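# Move the odd-colored-button relay into the black tray

## Task

Find the one relay among six whose button color differs from the rest, pull it out, and set it in the black parts tray. It fails if any other relay is left partly raised or tilted. The relay must stay in the tray on its own, with the robot not holding it in place. Anything the robot is touching at the end must not settle downward by more than about a fingernail's width once left alone.

## Robot and tools

Robot: one six-joint arm (waist, shoulder, elbow, forearm roll, wrist pitch, wrist roll) with a two-finger parallel gripper. The base may sit slightly tilted on a mount; the clearance check treats the mount as part of the arm.

Scene frame: origin on the table surface directly beneath the arm base, +z up, +y to the left when facing along +x. Results report end_effector_position (metres), end_effector_quat_wxyz, and linear/angular velocities (m/s, rad/s) in this frame. The reported hand position can be a bit off, more so at long reach.

Gripper axes: the fingers point along the gripper's +z and close along its x. end_effector_position is the midpoint between the pads; fingertips extend 17.5 mm past it. Pure rotations pivot about that point, which is 25 mm off the last joint's axis toward gripper -y. A flat block protrudes roughly 9 cm from that axis toward gripper -y and rotates with the hand, so watch its clearance.

The row: every motion command is a single list of 9 numbers, each in [-1, 1]: dx, dy, dz, rx, ry, rz, position, force_limit, speed. The first six are an offset, not a pose: they are expressed in the gripper's own axes and measured from the gripper pose in the most recent result that reported it (before any such result in the scene, and for a second or later call within one reply, from wherever the hand is when that action begins). Scale: 1.0 equals 0.6 m for dx/dy/dz and 180 degrees for the rotation; rx, ry, rz form one rotation vector. All zeros is not a pause: it pulls the hand back to the reference pose. The last three are absolute finger settings: position +1 = fully open (50 mm gap), about -0.65 = pads meeting, -1 = close until something stops them (use this to grip). force_limit per pad: -1 about 20 N, 0 about 102 N, +1 about 185 N (actual force may be up to ~17% more). speed of the gap change: -1 = 20 mm/s, 0 = 85, +1 = 150.

execute_actions: argument actions is a list holding zero or one item. Empty list: just returns the current state. An item with rows (1 to 15 rows) and optional steps (at most 15, default 15) runs one row per control step of 1/30 s; if rows run out, the last one repeats. Each row is counted from the same reference pose, not from the row before. An item with only steps (up to 300) is a wait counted from the previous result, including your reply time. Optional pictures (boolean) turns camera images on or off. A refused call sends nothing.

move: target is one 9-number row as above; speed is the path's top speed in m/s, 0.002 to 0.5 (default 0.25), with rotation capped at twice that in rad/s. It drives a straight path lasting 0.5 to 10 s (longer paths stop after 10 s, short of the target) and turns the short way. It does not slow for obstacles; the hand can lag, drift or overshoot the speed, especially near full arm extension. Finger settings are sent at the start. Faster contact means harder impact, and aiming further past a contact means more pressing. The result adds a move: line: done (at rest near target), off_target, moving, held or fault, plus which limits acted (paced = command clipped; held = some steps blocked, after which the arm may lurch fast), and the distance left to target.

wait: seconds, 0 to 10; the robot gets nothing new meanwhile.

zoom_image: camera (cam_head_left, cam_head_right, cam_high, cam_low, cam_wrist) and region [x0, y0, x1, y1] in image pixels, origin top-left, at most 504 by 504. All images are 504x504. Calibration (K, distortion, T_world_to_cam) was given per camera; real cameras may be off by a couple of degrees and under a centimetre.

finished_scene: scene = the current scene number. Irreversible; the result says whether the goal was met and it is judged as the scene stands afterwards. Replying without any tool call ends everything.

Motion details: each step the commanded pose is clipped to within 70 mm and 16 degrees of the measured pose; position wins over orientation if both can't be met. After an action ends the arm only continues to the last clipped pose, so a distant target may need several actions; read the pose and send the remainder. Joint targets move at most 3.14 rad/s. A pose unreachable line or HELD marks mean the clearance check altered or blocked commands. Hand target (when shown) is where the controller is currently driving.

Gripping: send position -1 and keep sending it; object_status 2 means an object stopped the closing fingers (a hold). 0 = fingers moving, 1 = stopped while opening, 3 = reached the requested opening or pads met (usually nothing held). Any new position value resets status to 0 briefly. New force_limit or speed only apply after a position change of at least 0.01; to grip more gently, open first. Fingers re-close if the grip slips, except after a force_limit -1 grip, where status stays 2 even if the part is gone and a grip on a fixed off-center object can fade within a minute. Opening in mm is about (250 - position_measured) x 0.202.

Faults and heat: load limits in N m are waist 52.2, shoulder 52.2, elbow 43.5, forearm roll 23.4, wrist pitch 16.5, wrist roll 16.5 (held weight counts). Reaching one stops the arm, backs that joint off, freezes 10 s and drops the rest of the call. Torque readings are noisy and offset, not a direct contact measure. Holding loads heats motors: a MOTOR HOT warning from 65 °C, brakes and an OVER-TEMPERATURE FAULT at 80 °C.

Avoid: dropping the relay, slamming or pressing hard, knocking anything off the table, and disturbing neighbouring relays so they rise or tilt. Occasional external tugs or pushes may hit held or loose items. Finish with the relay resting freely in the tray and the gripper released and clear.

Each tool is called after "Call:" by a JSON object that holds its "name" and its "arguments", one argument or row to a line.

## Session

Call:
{"name": "execute_actions", "arguments": {
  "actions": []
}}

Scene clock: 0.00 s of 5400.00 s.
end_effector_position=(+0.3241, +0.1807, +0.1939) position_measured=3 object_status=3 end_effector_quat_wxyz=(+0.131, +0.152, +0.974, +0.104) end_effector_velocity=(+0.001, +0.000, +0.001) end_effector_angular_velocity=(+0.000, -0.002, +0.001)
Joint positions: [ 0.221  0.079 -0.248  1.908 -0.326 -2.828]
Joint velocities: [-0.     0.001 -0.001 -0.001 -0.    -0.   ]
Joint torques (N m, as the arm reports them, + toward a larger angle): no reading
Motor temperatures (°C, as the motors report them): [32 31 34 34 36 39]
Hand target: +0.324, +0.181, +0.194; +0.131, +0.152, +0.974, +0.104

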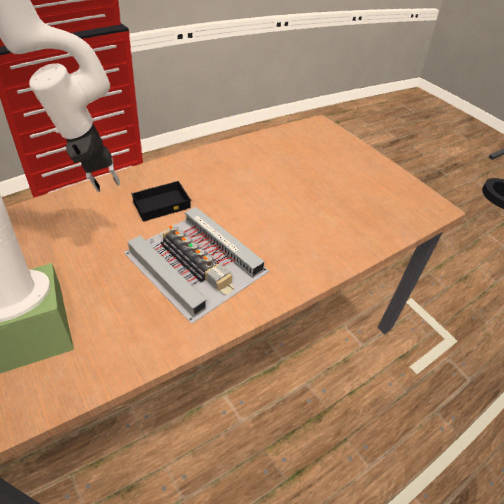

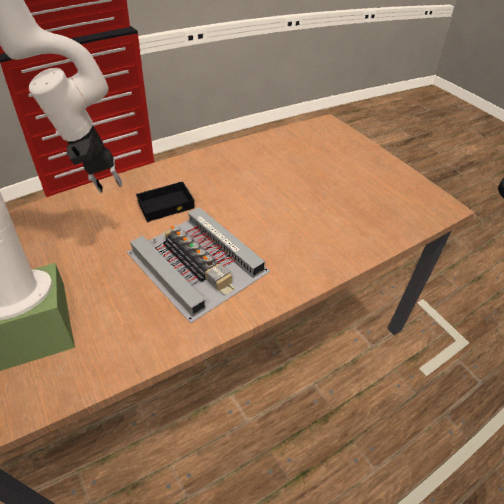

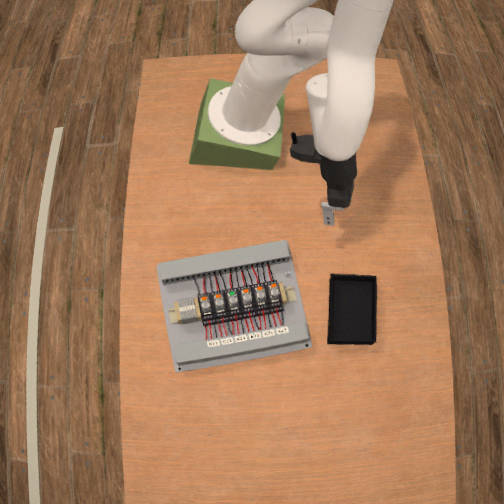

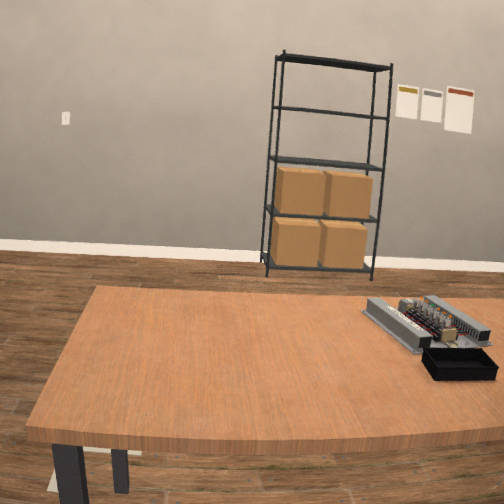

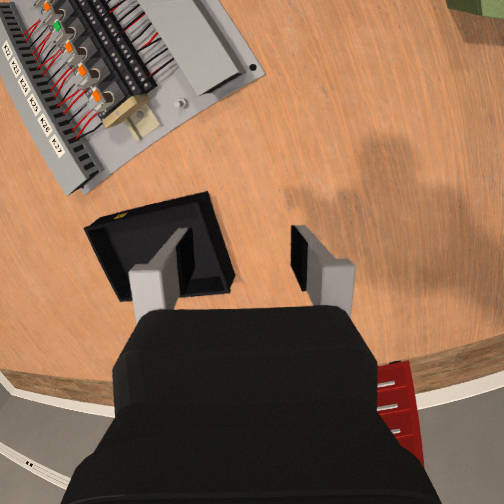

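Call:
{"name": "zoom_image", "arguments": {
  "camera": "cam_high",
  "region": [150, 230, 390, 380]
}}

Call:
{"name": "zoom_image", "arguments": {
  "camera": "cam_head_left",
  "region": [120, 170, 280, 330]
}}

Region (150, 230, 390, 380) of cam_high's 504x504 image, scaled by 2.100, with more detail than that image has; it fills the top 315 rows of this view, and the rest is white.

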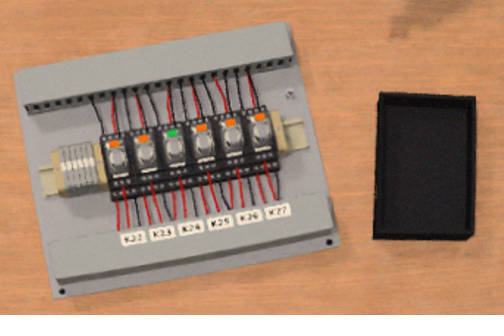

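Region (120, 170, 280, 330) of cam_head_left's 504x504 image, scaled by 3.150, with more detail than that image has.

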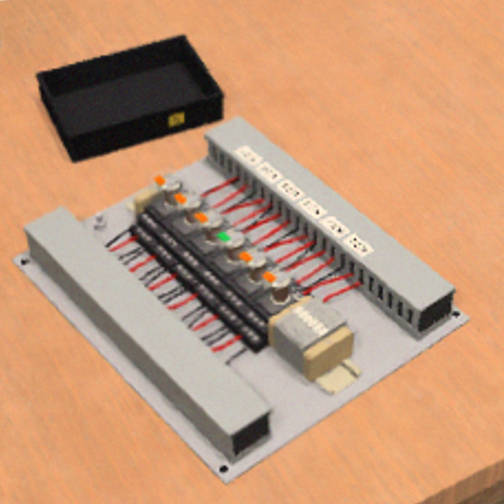

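Call:
{"name": "move", "arguments": {
  "target": [-0.33,-0.331,-0.018,0.059,0.09,-0.155,1,0,0]
}}

Scene clock: 18.27 s of 5400.00 s.
end_effector_position=(+0.4508, -0.0702, +0.2002) position_measured=3 object_status=3 end_effector_quat_wxyz=(+0.002, -0.091, +0.996, -0.001) end_effector_velocity=(+0.001, -0.001, -0.000) end_effector_angular_velocity=(-0.003, +0.011, -0.002)
Joint positions: [-0.347 -0.447 -0.796  0.592 -0.465 -2.614]
Joint velocities: [ 0.003 -0.007 -0.011 -0.027 -0.007  0.03 ]
Joint torques (N m, as the arm reports them, + toward a larger angle): [ -7.29  39.33 -12.89   1.02   0.44  -0.19]
Motor temperatures (°C, as the motors report them): [32 31 34 34 36 39]
Hand target: +0.451, -0.070, +0.200; +0.002, -0.091, +0.996, -0.001
Off the commanded pose: 0.001 m, 0 deg.
After step 90, 13.47 s passed at rest.
move: done
camera_calibration (this result's frames):
cam_wrist: T_world_to_cam=[[-0.986723, -0.159183, 0.0322358, 0.426735], [-0.146206, 0.957012, 0.250505, 0.0881445], [-0.070726, 0.242466, -0.967579, 0.394118], [0, 0, 0, 1]] pos_world=[0.46183, -0.111987, 0.345503]

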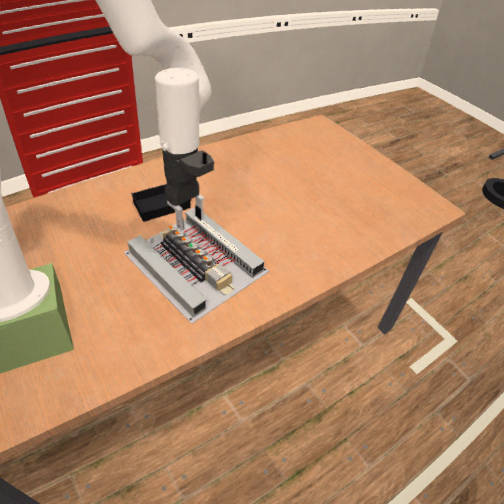

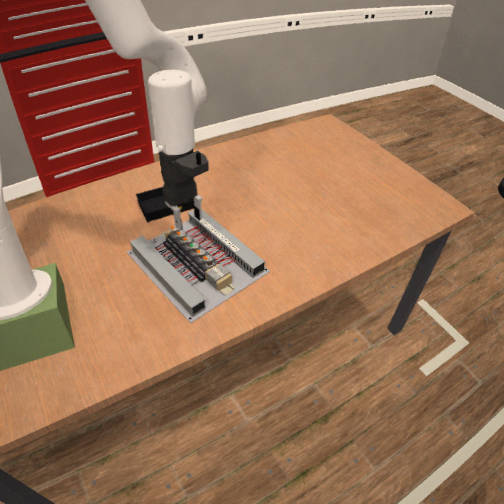

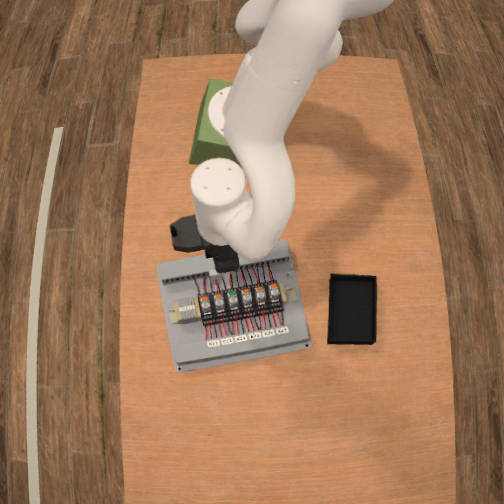

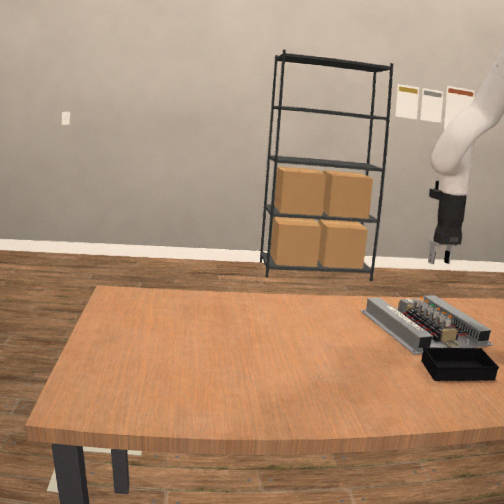

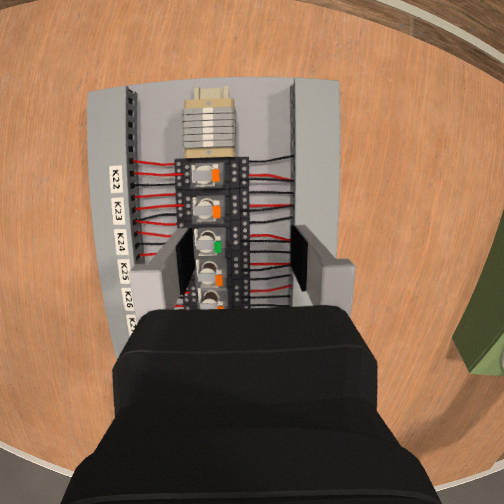

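Call:
{"name": "move", "arguments": {
  "target": [-0.045,0.035,0.12,0,0,0,1,0,0],
  "speed": 0.1
}}

Scene clock: 25.27 s of 5400.00 s.
end_effector_position=(+0.4735, -0.0446, +0.1284) position_measured=3 object_status=3 end_effector_quat_wxyz=(+0.002, -0.091, +0.996, -0.001) end_effector_velocity=(+0.001, +0.001, -0.001) end_effector_angular_velocity=(+0.001, -0.003, -0.000)
Joint positions: [-0.243 -0.609 -0.844  0.807 -0.358 -2.739]
Joint velocities: [ 0.001 -0.002 -0.001  0.013  0.002 -0.011]
Joint torques (N m, as the arm reports them, + toward a larger angle): [-10.28  44.59 -12.01   1.02   0.33  -0.08]
Motor temperatures (°C, as the motors report them): [32 31 34 34 36 39]
Hand target: +0.474, -0.044, +0.128; +0.002, -0.091, +0.996, -0.001
Off the commanded pose: 0.000 m, 0 deg.
After step 90, 2.77 s passed at rest.
move: done
camera_calibration (this result's frames):
cam_wrist: T_world_to_cam=[[-0.98673, -0.159088, 0.0324756, 0.455557], [-0.146068, 0.957076, 0.250338, 0.084921], [-0.0709074, 0.242273, -0.967614, 0.320125], [0, 0, 0, 1]] pos_world=[0.484615, -0.0863599, 0.273704]

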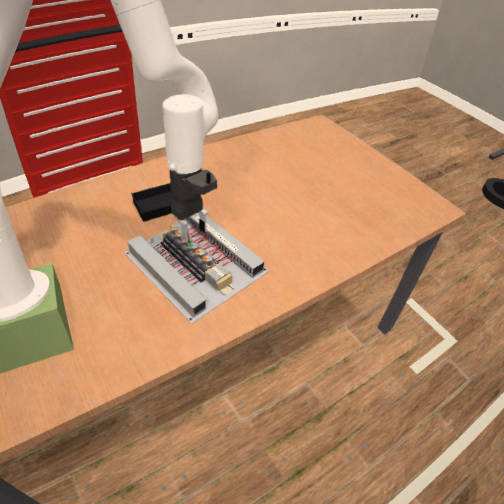

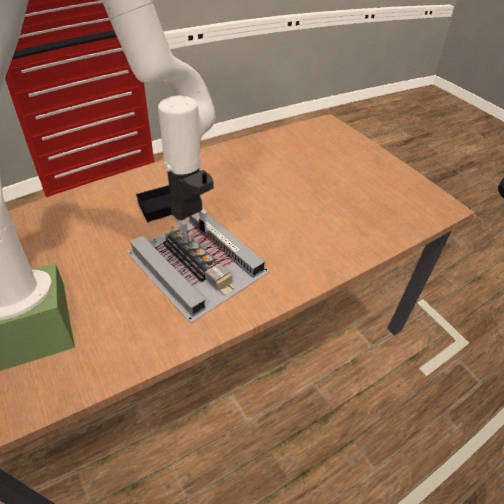

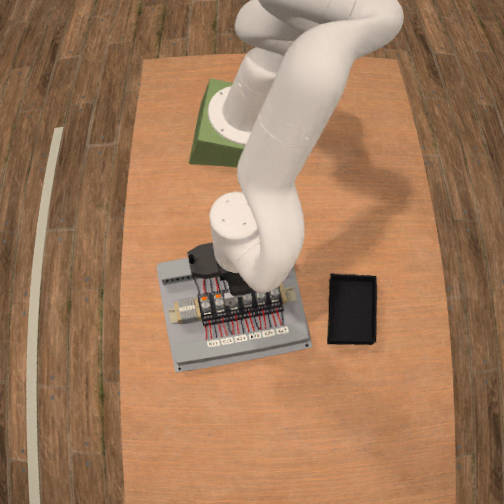

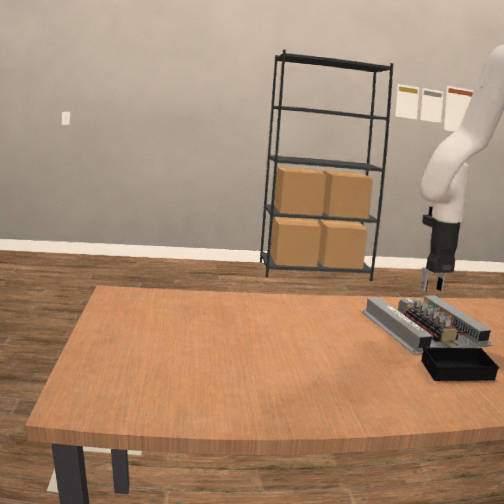

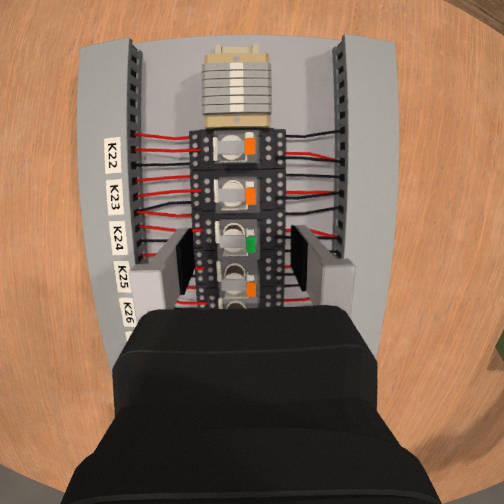

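Call:
{"name": "move", "arguments": {
  "target": [-0.005,0.006,0.06,0,0,0,1,0,0],
  "speed": 0.06
}}

Scene clock: 34.47 s of 5400.00 s.
end_effector_position=(+0.4759, -0.0405, +0.0926) position_measured=3 object_status=3 end_effector_quat_wxyz=(+0.002, -0.091, +0.996, -0.001) end_effector_velocity=(+0.001, +0.000, -0.001) end_effector_angular_velocity=(+0.001, -0.004, +0.002)
Joint positions: [-0.215 -0.69  -0.863  0.96  -0.314 -2.872]
Joint velocities: [ 0.    -0.002  0.     0.02   0.002 -0.021]
Joint torques (N m, as the arm reports them, + toward a larger angle): [-11.    46.17 -12.66   1.38   0.03  -0.02]
Motor temperatures (°C, as the motors report them): [32 31 34 34 36 39]
Hand target: +0.476, -0.040, +0.092; +0.002, -0.091, +0.996, -0.001
Off the commanded pose: 0.000 m, 0 deg.
After step 90, 5.23 s passed at rest.
move: done
camera_calibration (this result's frames):
cam_wrist: T_world_to_cam=[[-0.986722, -0.159036, 0.0329762, 0.45961], [-0.145915, 0.957168, 0.250077, 0.0903242], [-0.071335, 0.241945, -0.967664, 0.284839], [0, 0, 0, 1]] pos_world=[0.487006, -0.0822763, 0.237884]

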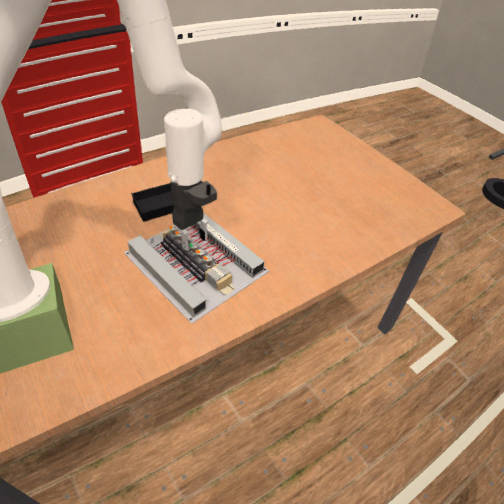

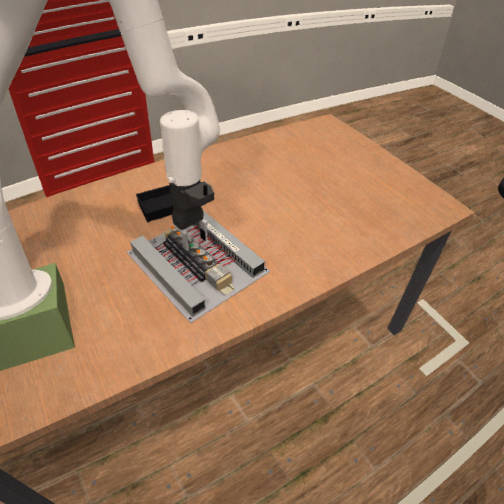

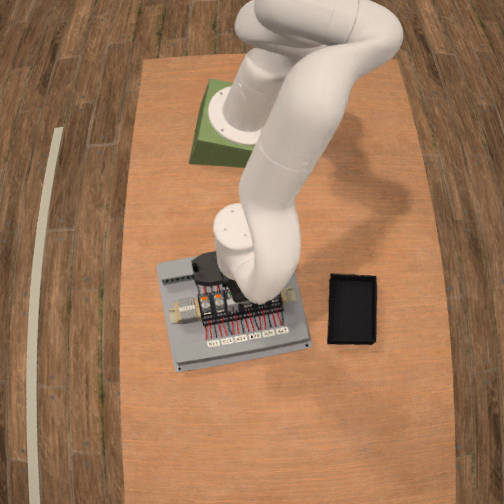

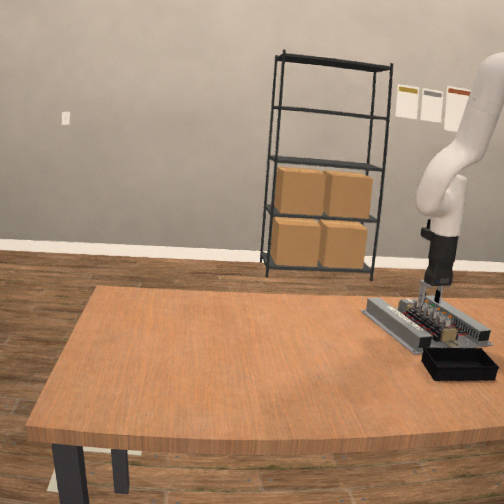

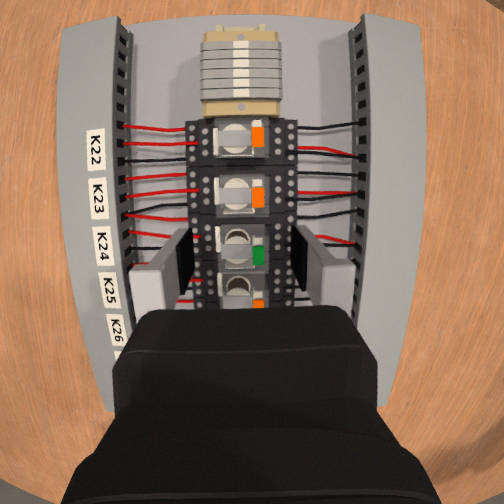

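Call:
{"name": "move", "arguments": {
  "target": [0,0,0.05,0,0,0,0.6,0,0],
  "speed": 0.03
}}

Call:
{"name": "zoom_image", "arguments": {
  "camera": "cam_head_left",
  "region": [140, 190, 240, 290]
}}

Scene clock: 40.53 s of 5400.00 s.
end_effector_position=(+0.4759, -0.0406, +0.0627) position_measured=63 object_status=3 end_effector_quat_wxyz=(+0.002, -0.091, +0.996, -0.001) end_effector_velocity=(+0.001, +0.000, -0.000) end_effector_angular_velocity=(+0.000, -0.004, -0.002)
Joint positions: [-0.198 -0.759 -0.881  1.115 -0.286 -3.017]
Joint velocities: [ 0.    -0.     0.001  0.018  0.001 -0.015]
Joint torques (N m, as the arm reports them, + toward a larger angle): [-12.25  46.41  -9.11   1.42   0.11  -0.06]
Motor temperatures (°C, as the motors report them): [32 32 34 34 36 39]
Hand target: +0.476, -0.041, +0.063; +0.002, -0.091, +0.996, -0.001
Off the commanded pose: 0.000 m, 0 deg.
After step 90, 1.73 s passed at rest.
move: done
camera_calibration (this result's frames):
cam_wrist: T_world_to_cam=[[-0.986709, -0.159005, 0.0335121, 0.460544], [-0.145766, 0.957229, 0.24993, 0.0977762], [-0.0718189, 0.241724, -0.967684, 0.256136], [0, 0, 0, 1]] pos_world=[0.48707, -0.0822797, 0.207988]

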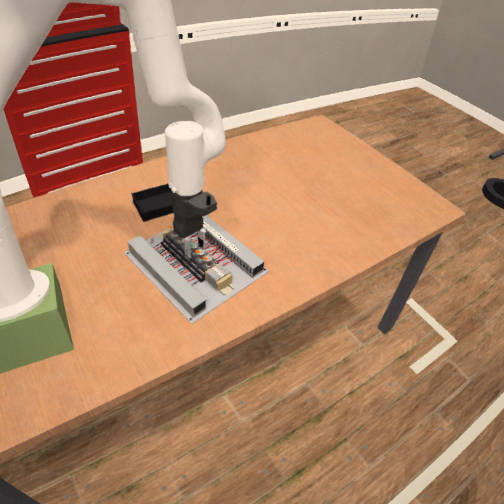

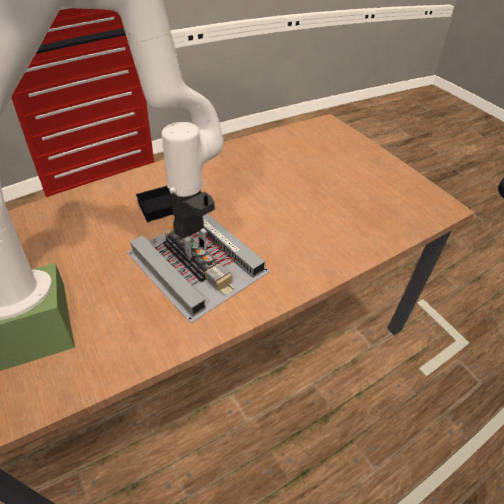

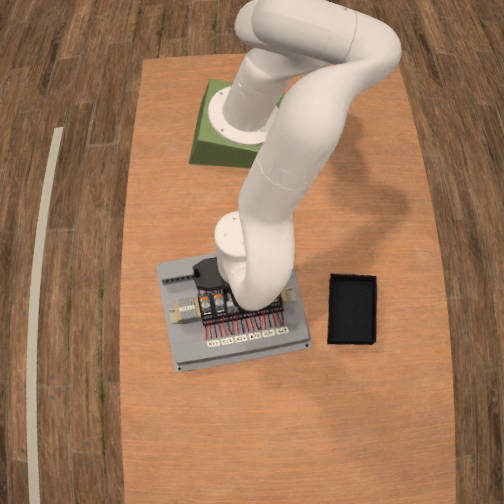

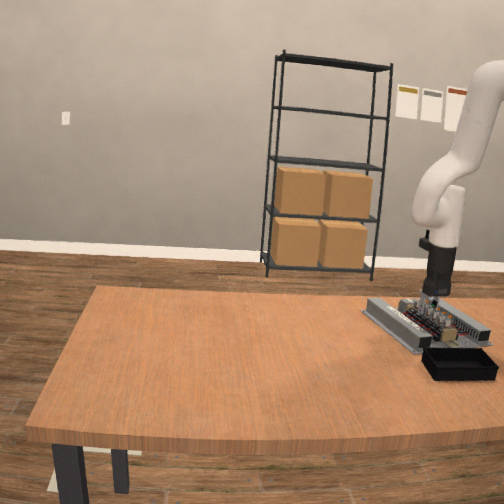

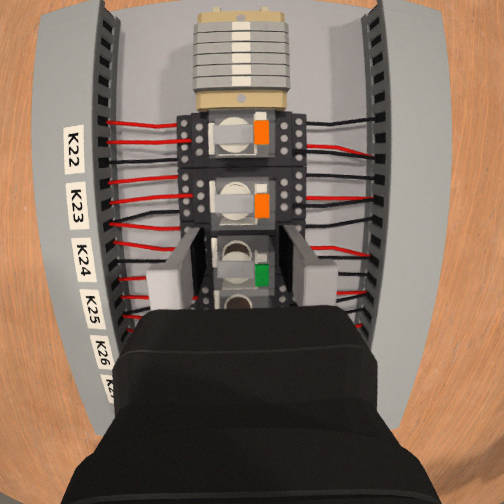

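Region (140, 190, 240, 290) of cam_head_left's 504x504 image, scaled by 5.040, with more detail than that image has.

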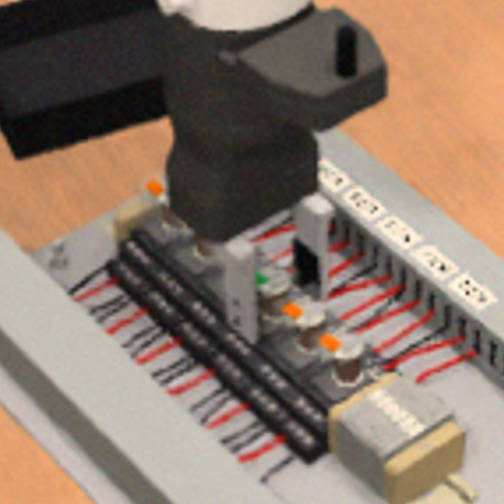

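Call:
{"name": "move", "arguments": {
  "target": [-0.002,0.007,0,0,0,0,0.6,0,0],
  "speed": 0.02
}}

Call:
{"name": "move", "arguments": {
  "target": [0,0,0,0,0,0,-1,-0.4,-0.5]
}}

Scene clock: 44.53 s of 5400.00 s.
end_effector_position=(+0.4763, -0.0363, +0.0626) position_measured=63 object_status=3 end_effector_quat_wxyz=(+0.002, -0.091, +0.996, -0.001) end_effector_velocity=(-0.000, +0.001, -0.000) end_effector_angular_velocity=(-0.000, +0.001, -0.000)
Joint positions: [-0.189 -0.756 -0.879  1.118 -0.285 -3.011]
Joint velocities: [ 0.002  0.001  0.001 -0.     0.     0.003]
Joint torques (N m, as the arm reports them, + toward a larger angle): [-10.98  46.86  -9.97   0.5    0.23   0.24]
Motor temperatures (°C, as the motors report them): [32 32 34 34 36 39]
Hand target: +0.476, -0.036, +0.063; +0.002, -0.091, +0.996, -0.001
Off the commanded pose: 0.000 m, 0 deg.
After step 90, 0.30 s passed at rest.
move: done
camera_calibration (this result's frames):
cam_wrist: T_world_to_cam=[[-0.986707, -0.159027, 0.0334696, 0.461624], [-0.145794, 0.957214, 0.249971, 0.0937451], [-0.0717896, 0.241769, -0.967675, 0.255114], [0, 0, 0, 1]] pos_world=[0.487469, -0.0780023, 0.207983]

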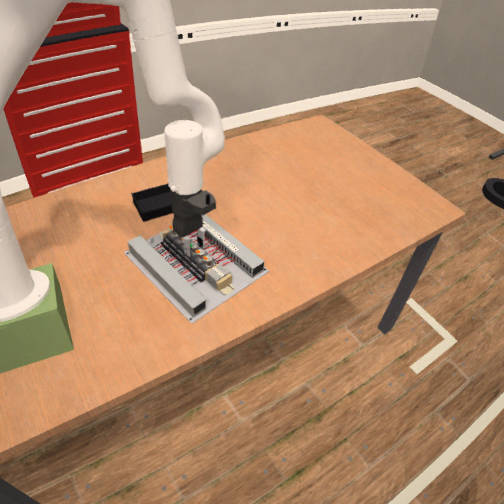

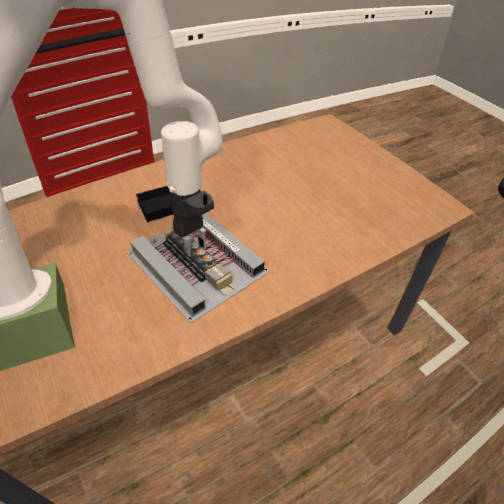

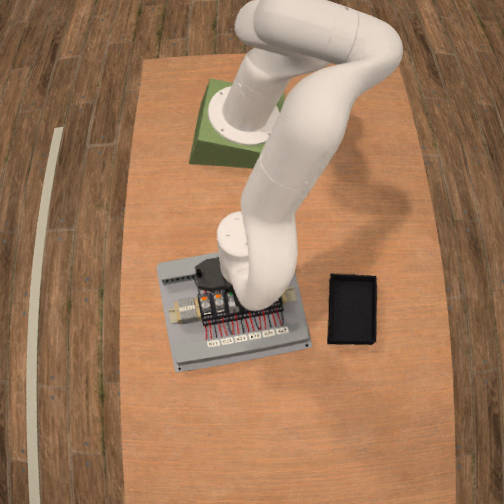

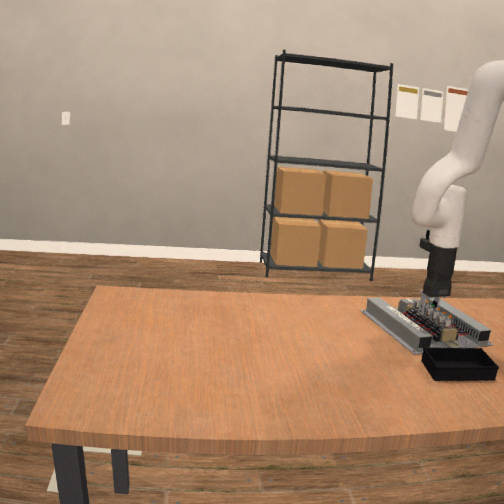

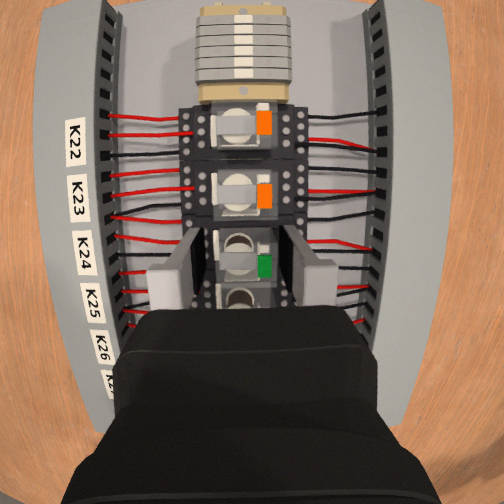

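Scene clock: 45.03 s of 5400.00 s.
end_effector_position=(+0.4753, -0.0364, +0.0624) position_measured=117 object_status=2 end_effector_quat_wxyz=(+0.001, -0.091, +0.996, -0.001) end_effector_velocity=(+0.001, +0.000, +0.000) end_effector_angular_velocity=(+0.000, -0.001, +0.003)
Joint positions: [-0.19  -0.756 -0.878  1.117 -0.285 -3.011]
Joint velocities: [ 0.001 -0.    -0.002 -0.001 -0.    -0.001]
Joint torques (N m, as the arm reports them, + toward a larger angle): [ -5.94  46.69 -16.38   1.27  -0.14  -0.43]
Motor temperatures (°C, as the motors report them): [32 32 34 34 36 39]
Hand target: +0.476, -0.036, +0.063; +0.002, -0.091, +0.996, -0.001
Off the commanded pose: 0.001 m, 0 deg.
move: done
camera_calibration (this result's frames):
cam_wrist: T_world_to_cam=[[-0.986803, -0.158152, 0.0347371, 0.460654], [-0.144625, 0.957344, 0.250152, 0.0932438], [-0.0728176, 0.241827, -0.967583, 0.255317], [0, 0, 0, 1]] pos_world=[0.486651, -0.0781554, 0.207713]

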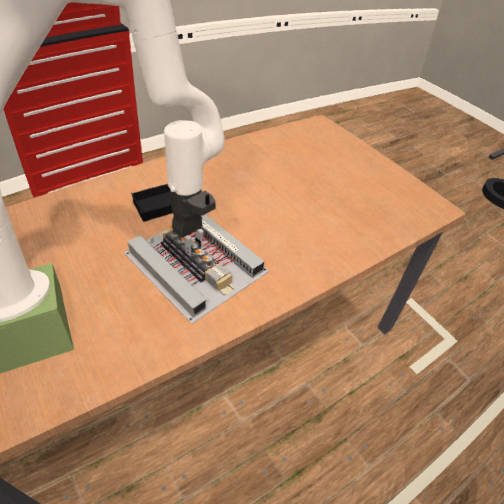

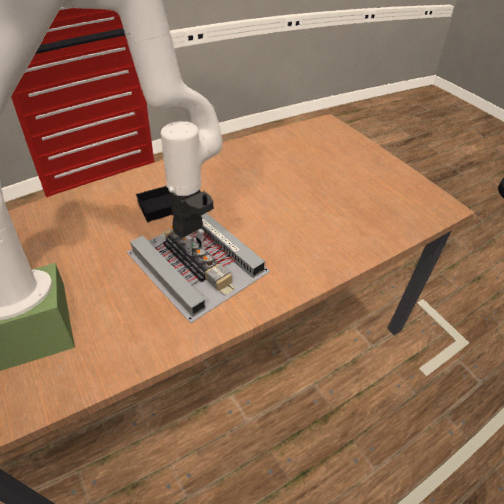

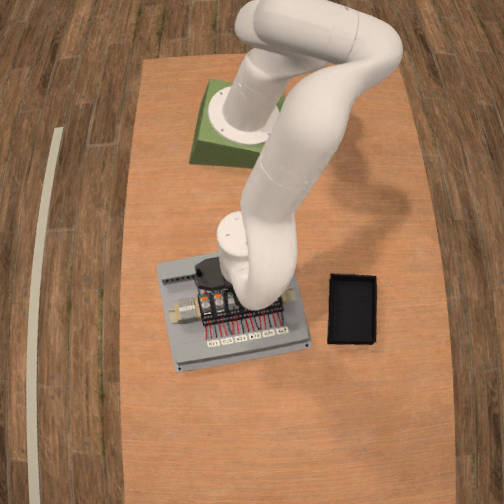

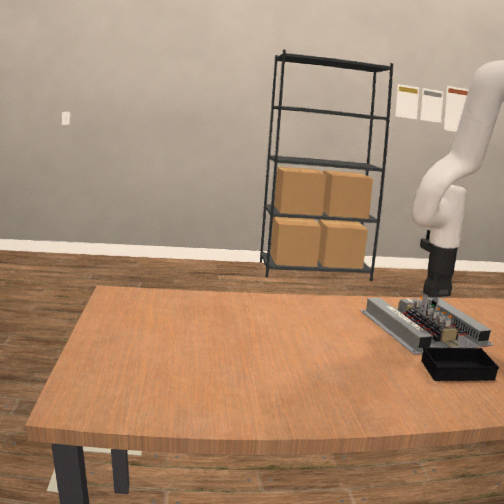

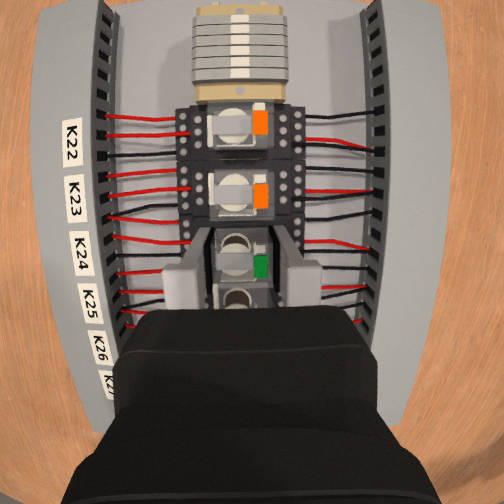

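Call:
{"name": "move", "arguments": {
  "target": [0,0,-0.05,0,0,0,-1,-0.4,-0.5],
  "speed": 0.015
}}

Scene clock: 49.60 s of 5400.00 s.
end_effector_position=(+0.4754, -0.0364, +0.0923) position_measured=117 object_status=2 end_effector_quat_wxyz=(+0.001, -0.091, +0.996, -0.001) end_effector_velocity=(-0.000, +0.000, +0.001) end_effector_angular_velocity=(+0.000, +0.002, -0.001)
Joint positions: [-0.206 -0.686 -0.86   0.962 -0.313 -2.865]
Joint velocities: [-0.     0.002 -0.    -0.01  -0.002  0.011]
Joint torques (N m, as the arm reports them, + toward a larger angle): [-13.72  44.31 -10.75   1.38   0.46  -0.05]
Motor temperatures (°C, as the motors report them): [32 32 35 34 36 39]
Hand target: +0.475, -0.036, +0.092; +0.001, -0.091, +0.996, -0.001
Off the commanded pose: 0.000 m, 0 deg.
move: done
camera_calibration (this result's frames):
cam_wrist: T_world_to_cam=[[-0.986813, -0.158196, 0.0342537, 0.459754], [-0.144776, 0.957291, 0.250268, 0.0858036], [-0.0723821, 0.242009, -0.967571, 0.284063], [0, 0, 0, 1]] pos_world=[0.486675, -0.0781533, 0.237629]

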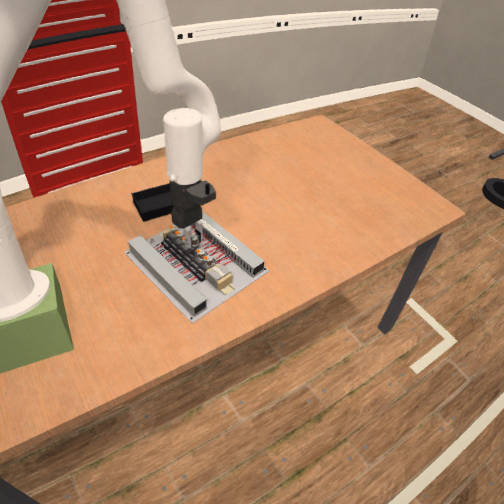

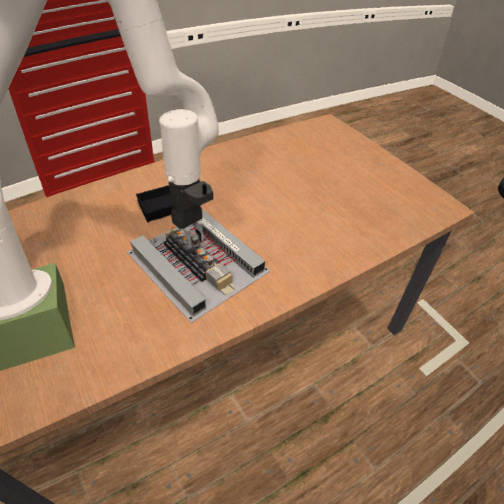

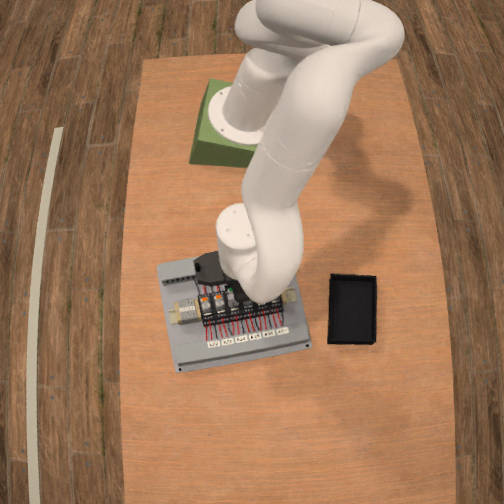

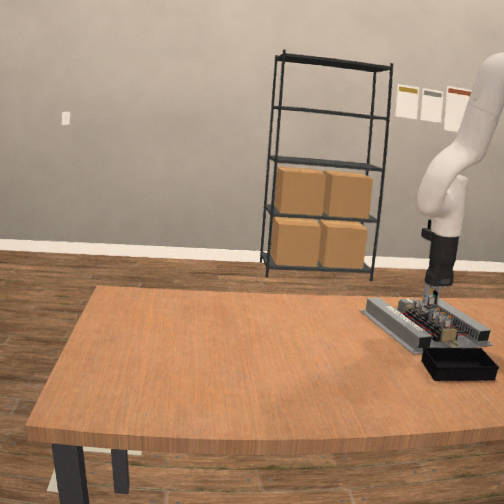

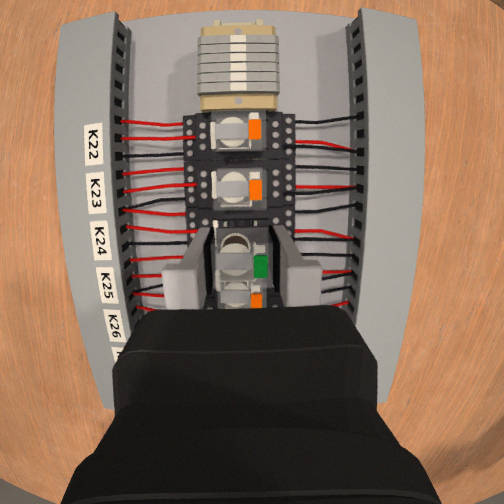

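Call:
{"name": "move", "arguments": {
  "target": [0,0,-0.07,0,0,0,-1,-0.4,-0.5],
  "speed": 0.08
}}

Call:
{"name": "move", "arguments": {
  "target": [-0.103,0.44,0,0,0,0,-1,-0.4,-0.5],
  "speed": 0.2
}}

Scene clock: 56.27 s of 5400.00 s.
end_effector_position=(+0.4754, -0.0363, +0.1341) position_measured=117 object_status=2 end_effector_quat_wxyz=(+0.001, -0.091, +0.996, -0.001) end_effector_velocity=(+0.002, -0.000, +0.002) end_effector_angular_velocity=(-0.001, -0.001, +0.001)
Joint positions: [-0.229 -0.592 -0.844  0.781 -0.368 -2.696]
Joint velocities: [-0.     0.003 -0.004 -0.012 -0.003  0.012]
Joint torques (N m, as the arm reports them, + toward a larger angle): [-11.38  42.39 -12.29   0.89   0.18   0.27]
Motor temperatures (°C, as the motors report them): [32 32 35 34 36 39]
Hand target: +0.475, -0.036, +0.134; +0.001, -0.091, +0.996, -0.001
Off the commanded pose: 0.000 m, 0 deg.
After step 120, 1.73 s passed at rest.
move: done
camera_calibration (this result's frames):
cam_wrist: T_world_to_cam=[[-0.98683, -0.15818, 0.0338464, 0.458381], [-0.144836, 0.957199, 0.250585, 0.0752562], [-0.0720354, 0.242383, -0.967503, 0.324361], [0, 0, 0, 1]] pos_world=[0.486609, -0.0781478, 0.279447]

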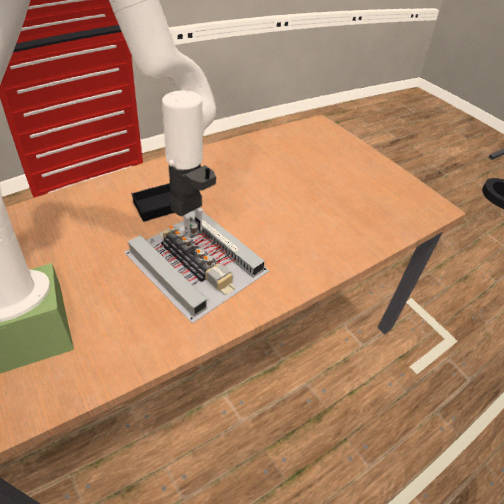

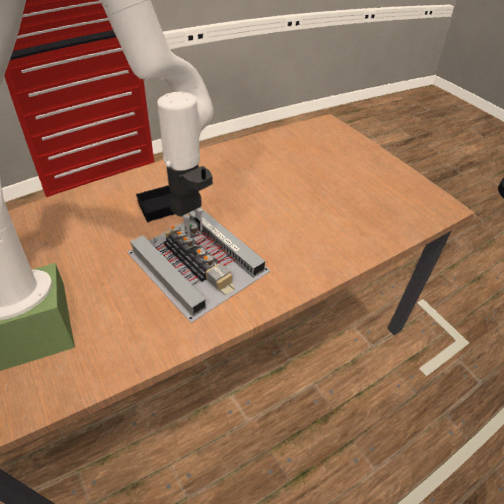

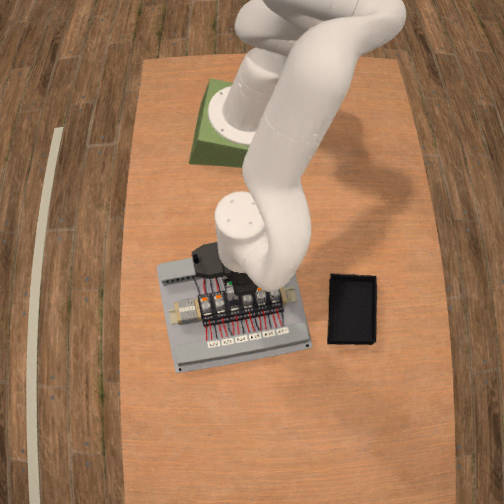

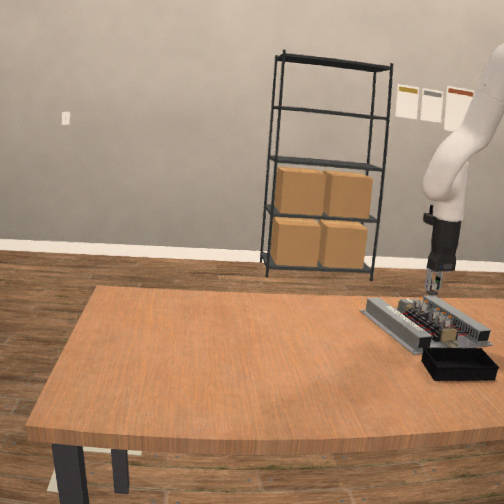

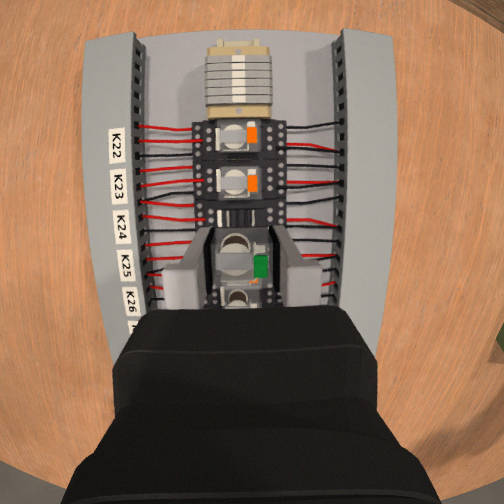

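Scene clock: 58.13 s of 5400.00 s.
end_effector_position=(+0.4877, +0.2354, +0.1343) position_measured=117 object_status=2 end_effector_quat_wxyz=(+0.002, -0.091, +0.996, +0.001) end_effector_velocity=(+0.001, +0.003, +0.000) end_effector_angular_velocity=(-0.006, +0.003, -0.001)
Joint positions: [ 0.314 -0.5   -0.93   0.659 -0.381 -2.014]
Joint velocities: [ 0.006 -0.003 -0.008 -0.024 -0.004  0.031]
Joint torques (N m, as the arm reports them, + toward a larger angle): [ -6.11  43.11 -12.     1.37   0.41  -0.26]
Motor temperatures (°C, as the motors report them): [32 32 35 34 36 39]
Hand target: +0.488, +0.236, +0.134; +0.002, -0.091, +0.996, +0.001
Off the commanded pose: 0.001 m, 0 deg.
move: done
camera_calibration (this result's frames):
cam_wrist: T_world_to_cam=[[-0.9869, -0.158032, 0.0324633, 0.513719], [-0.144773, 0.956289, 0.254072, -0.183354], [-0.0711957, 0.246043, -0.96664, 0.258174], [0, 0, 0, 1]] pos_world=[0.498826, 0.193002, 0.279469]

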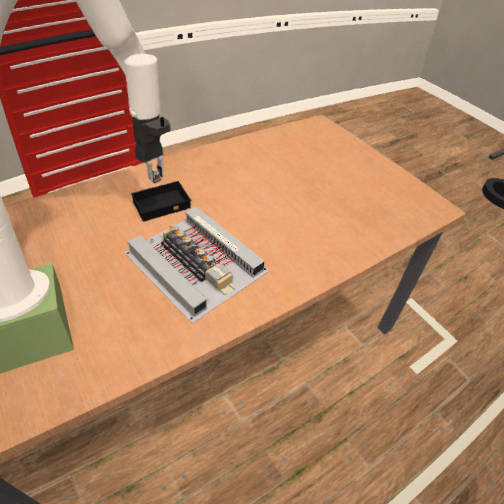

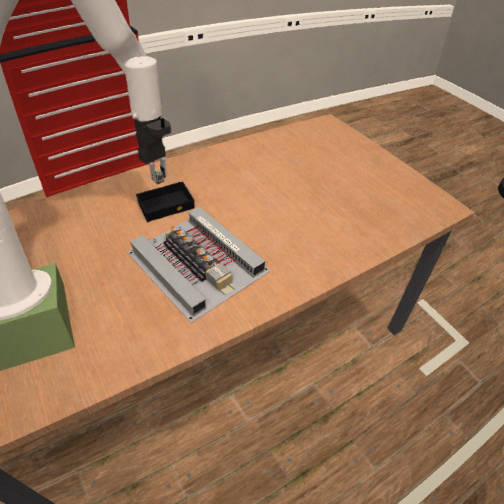

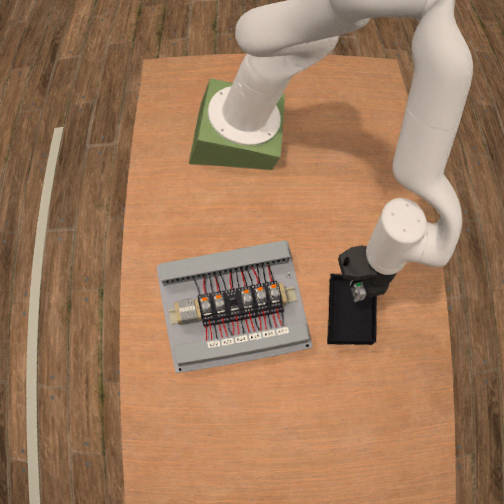

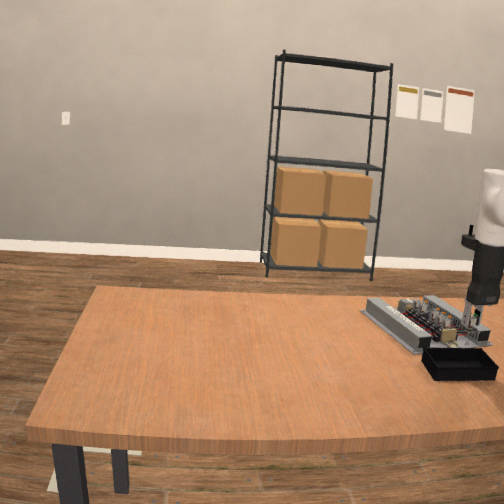

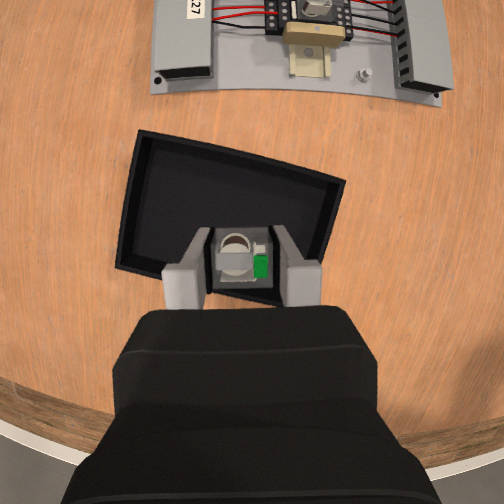

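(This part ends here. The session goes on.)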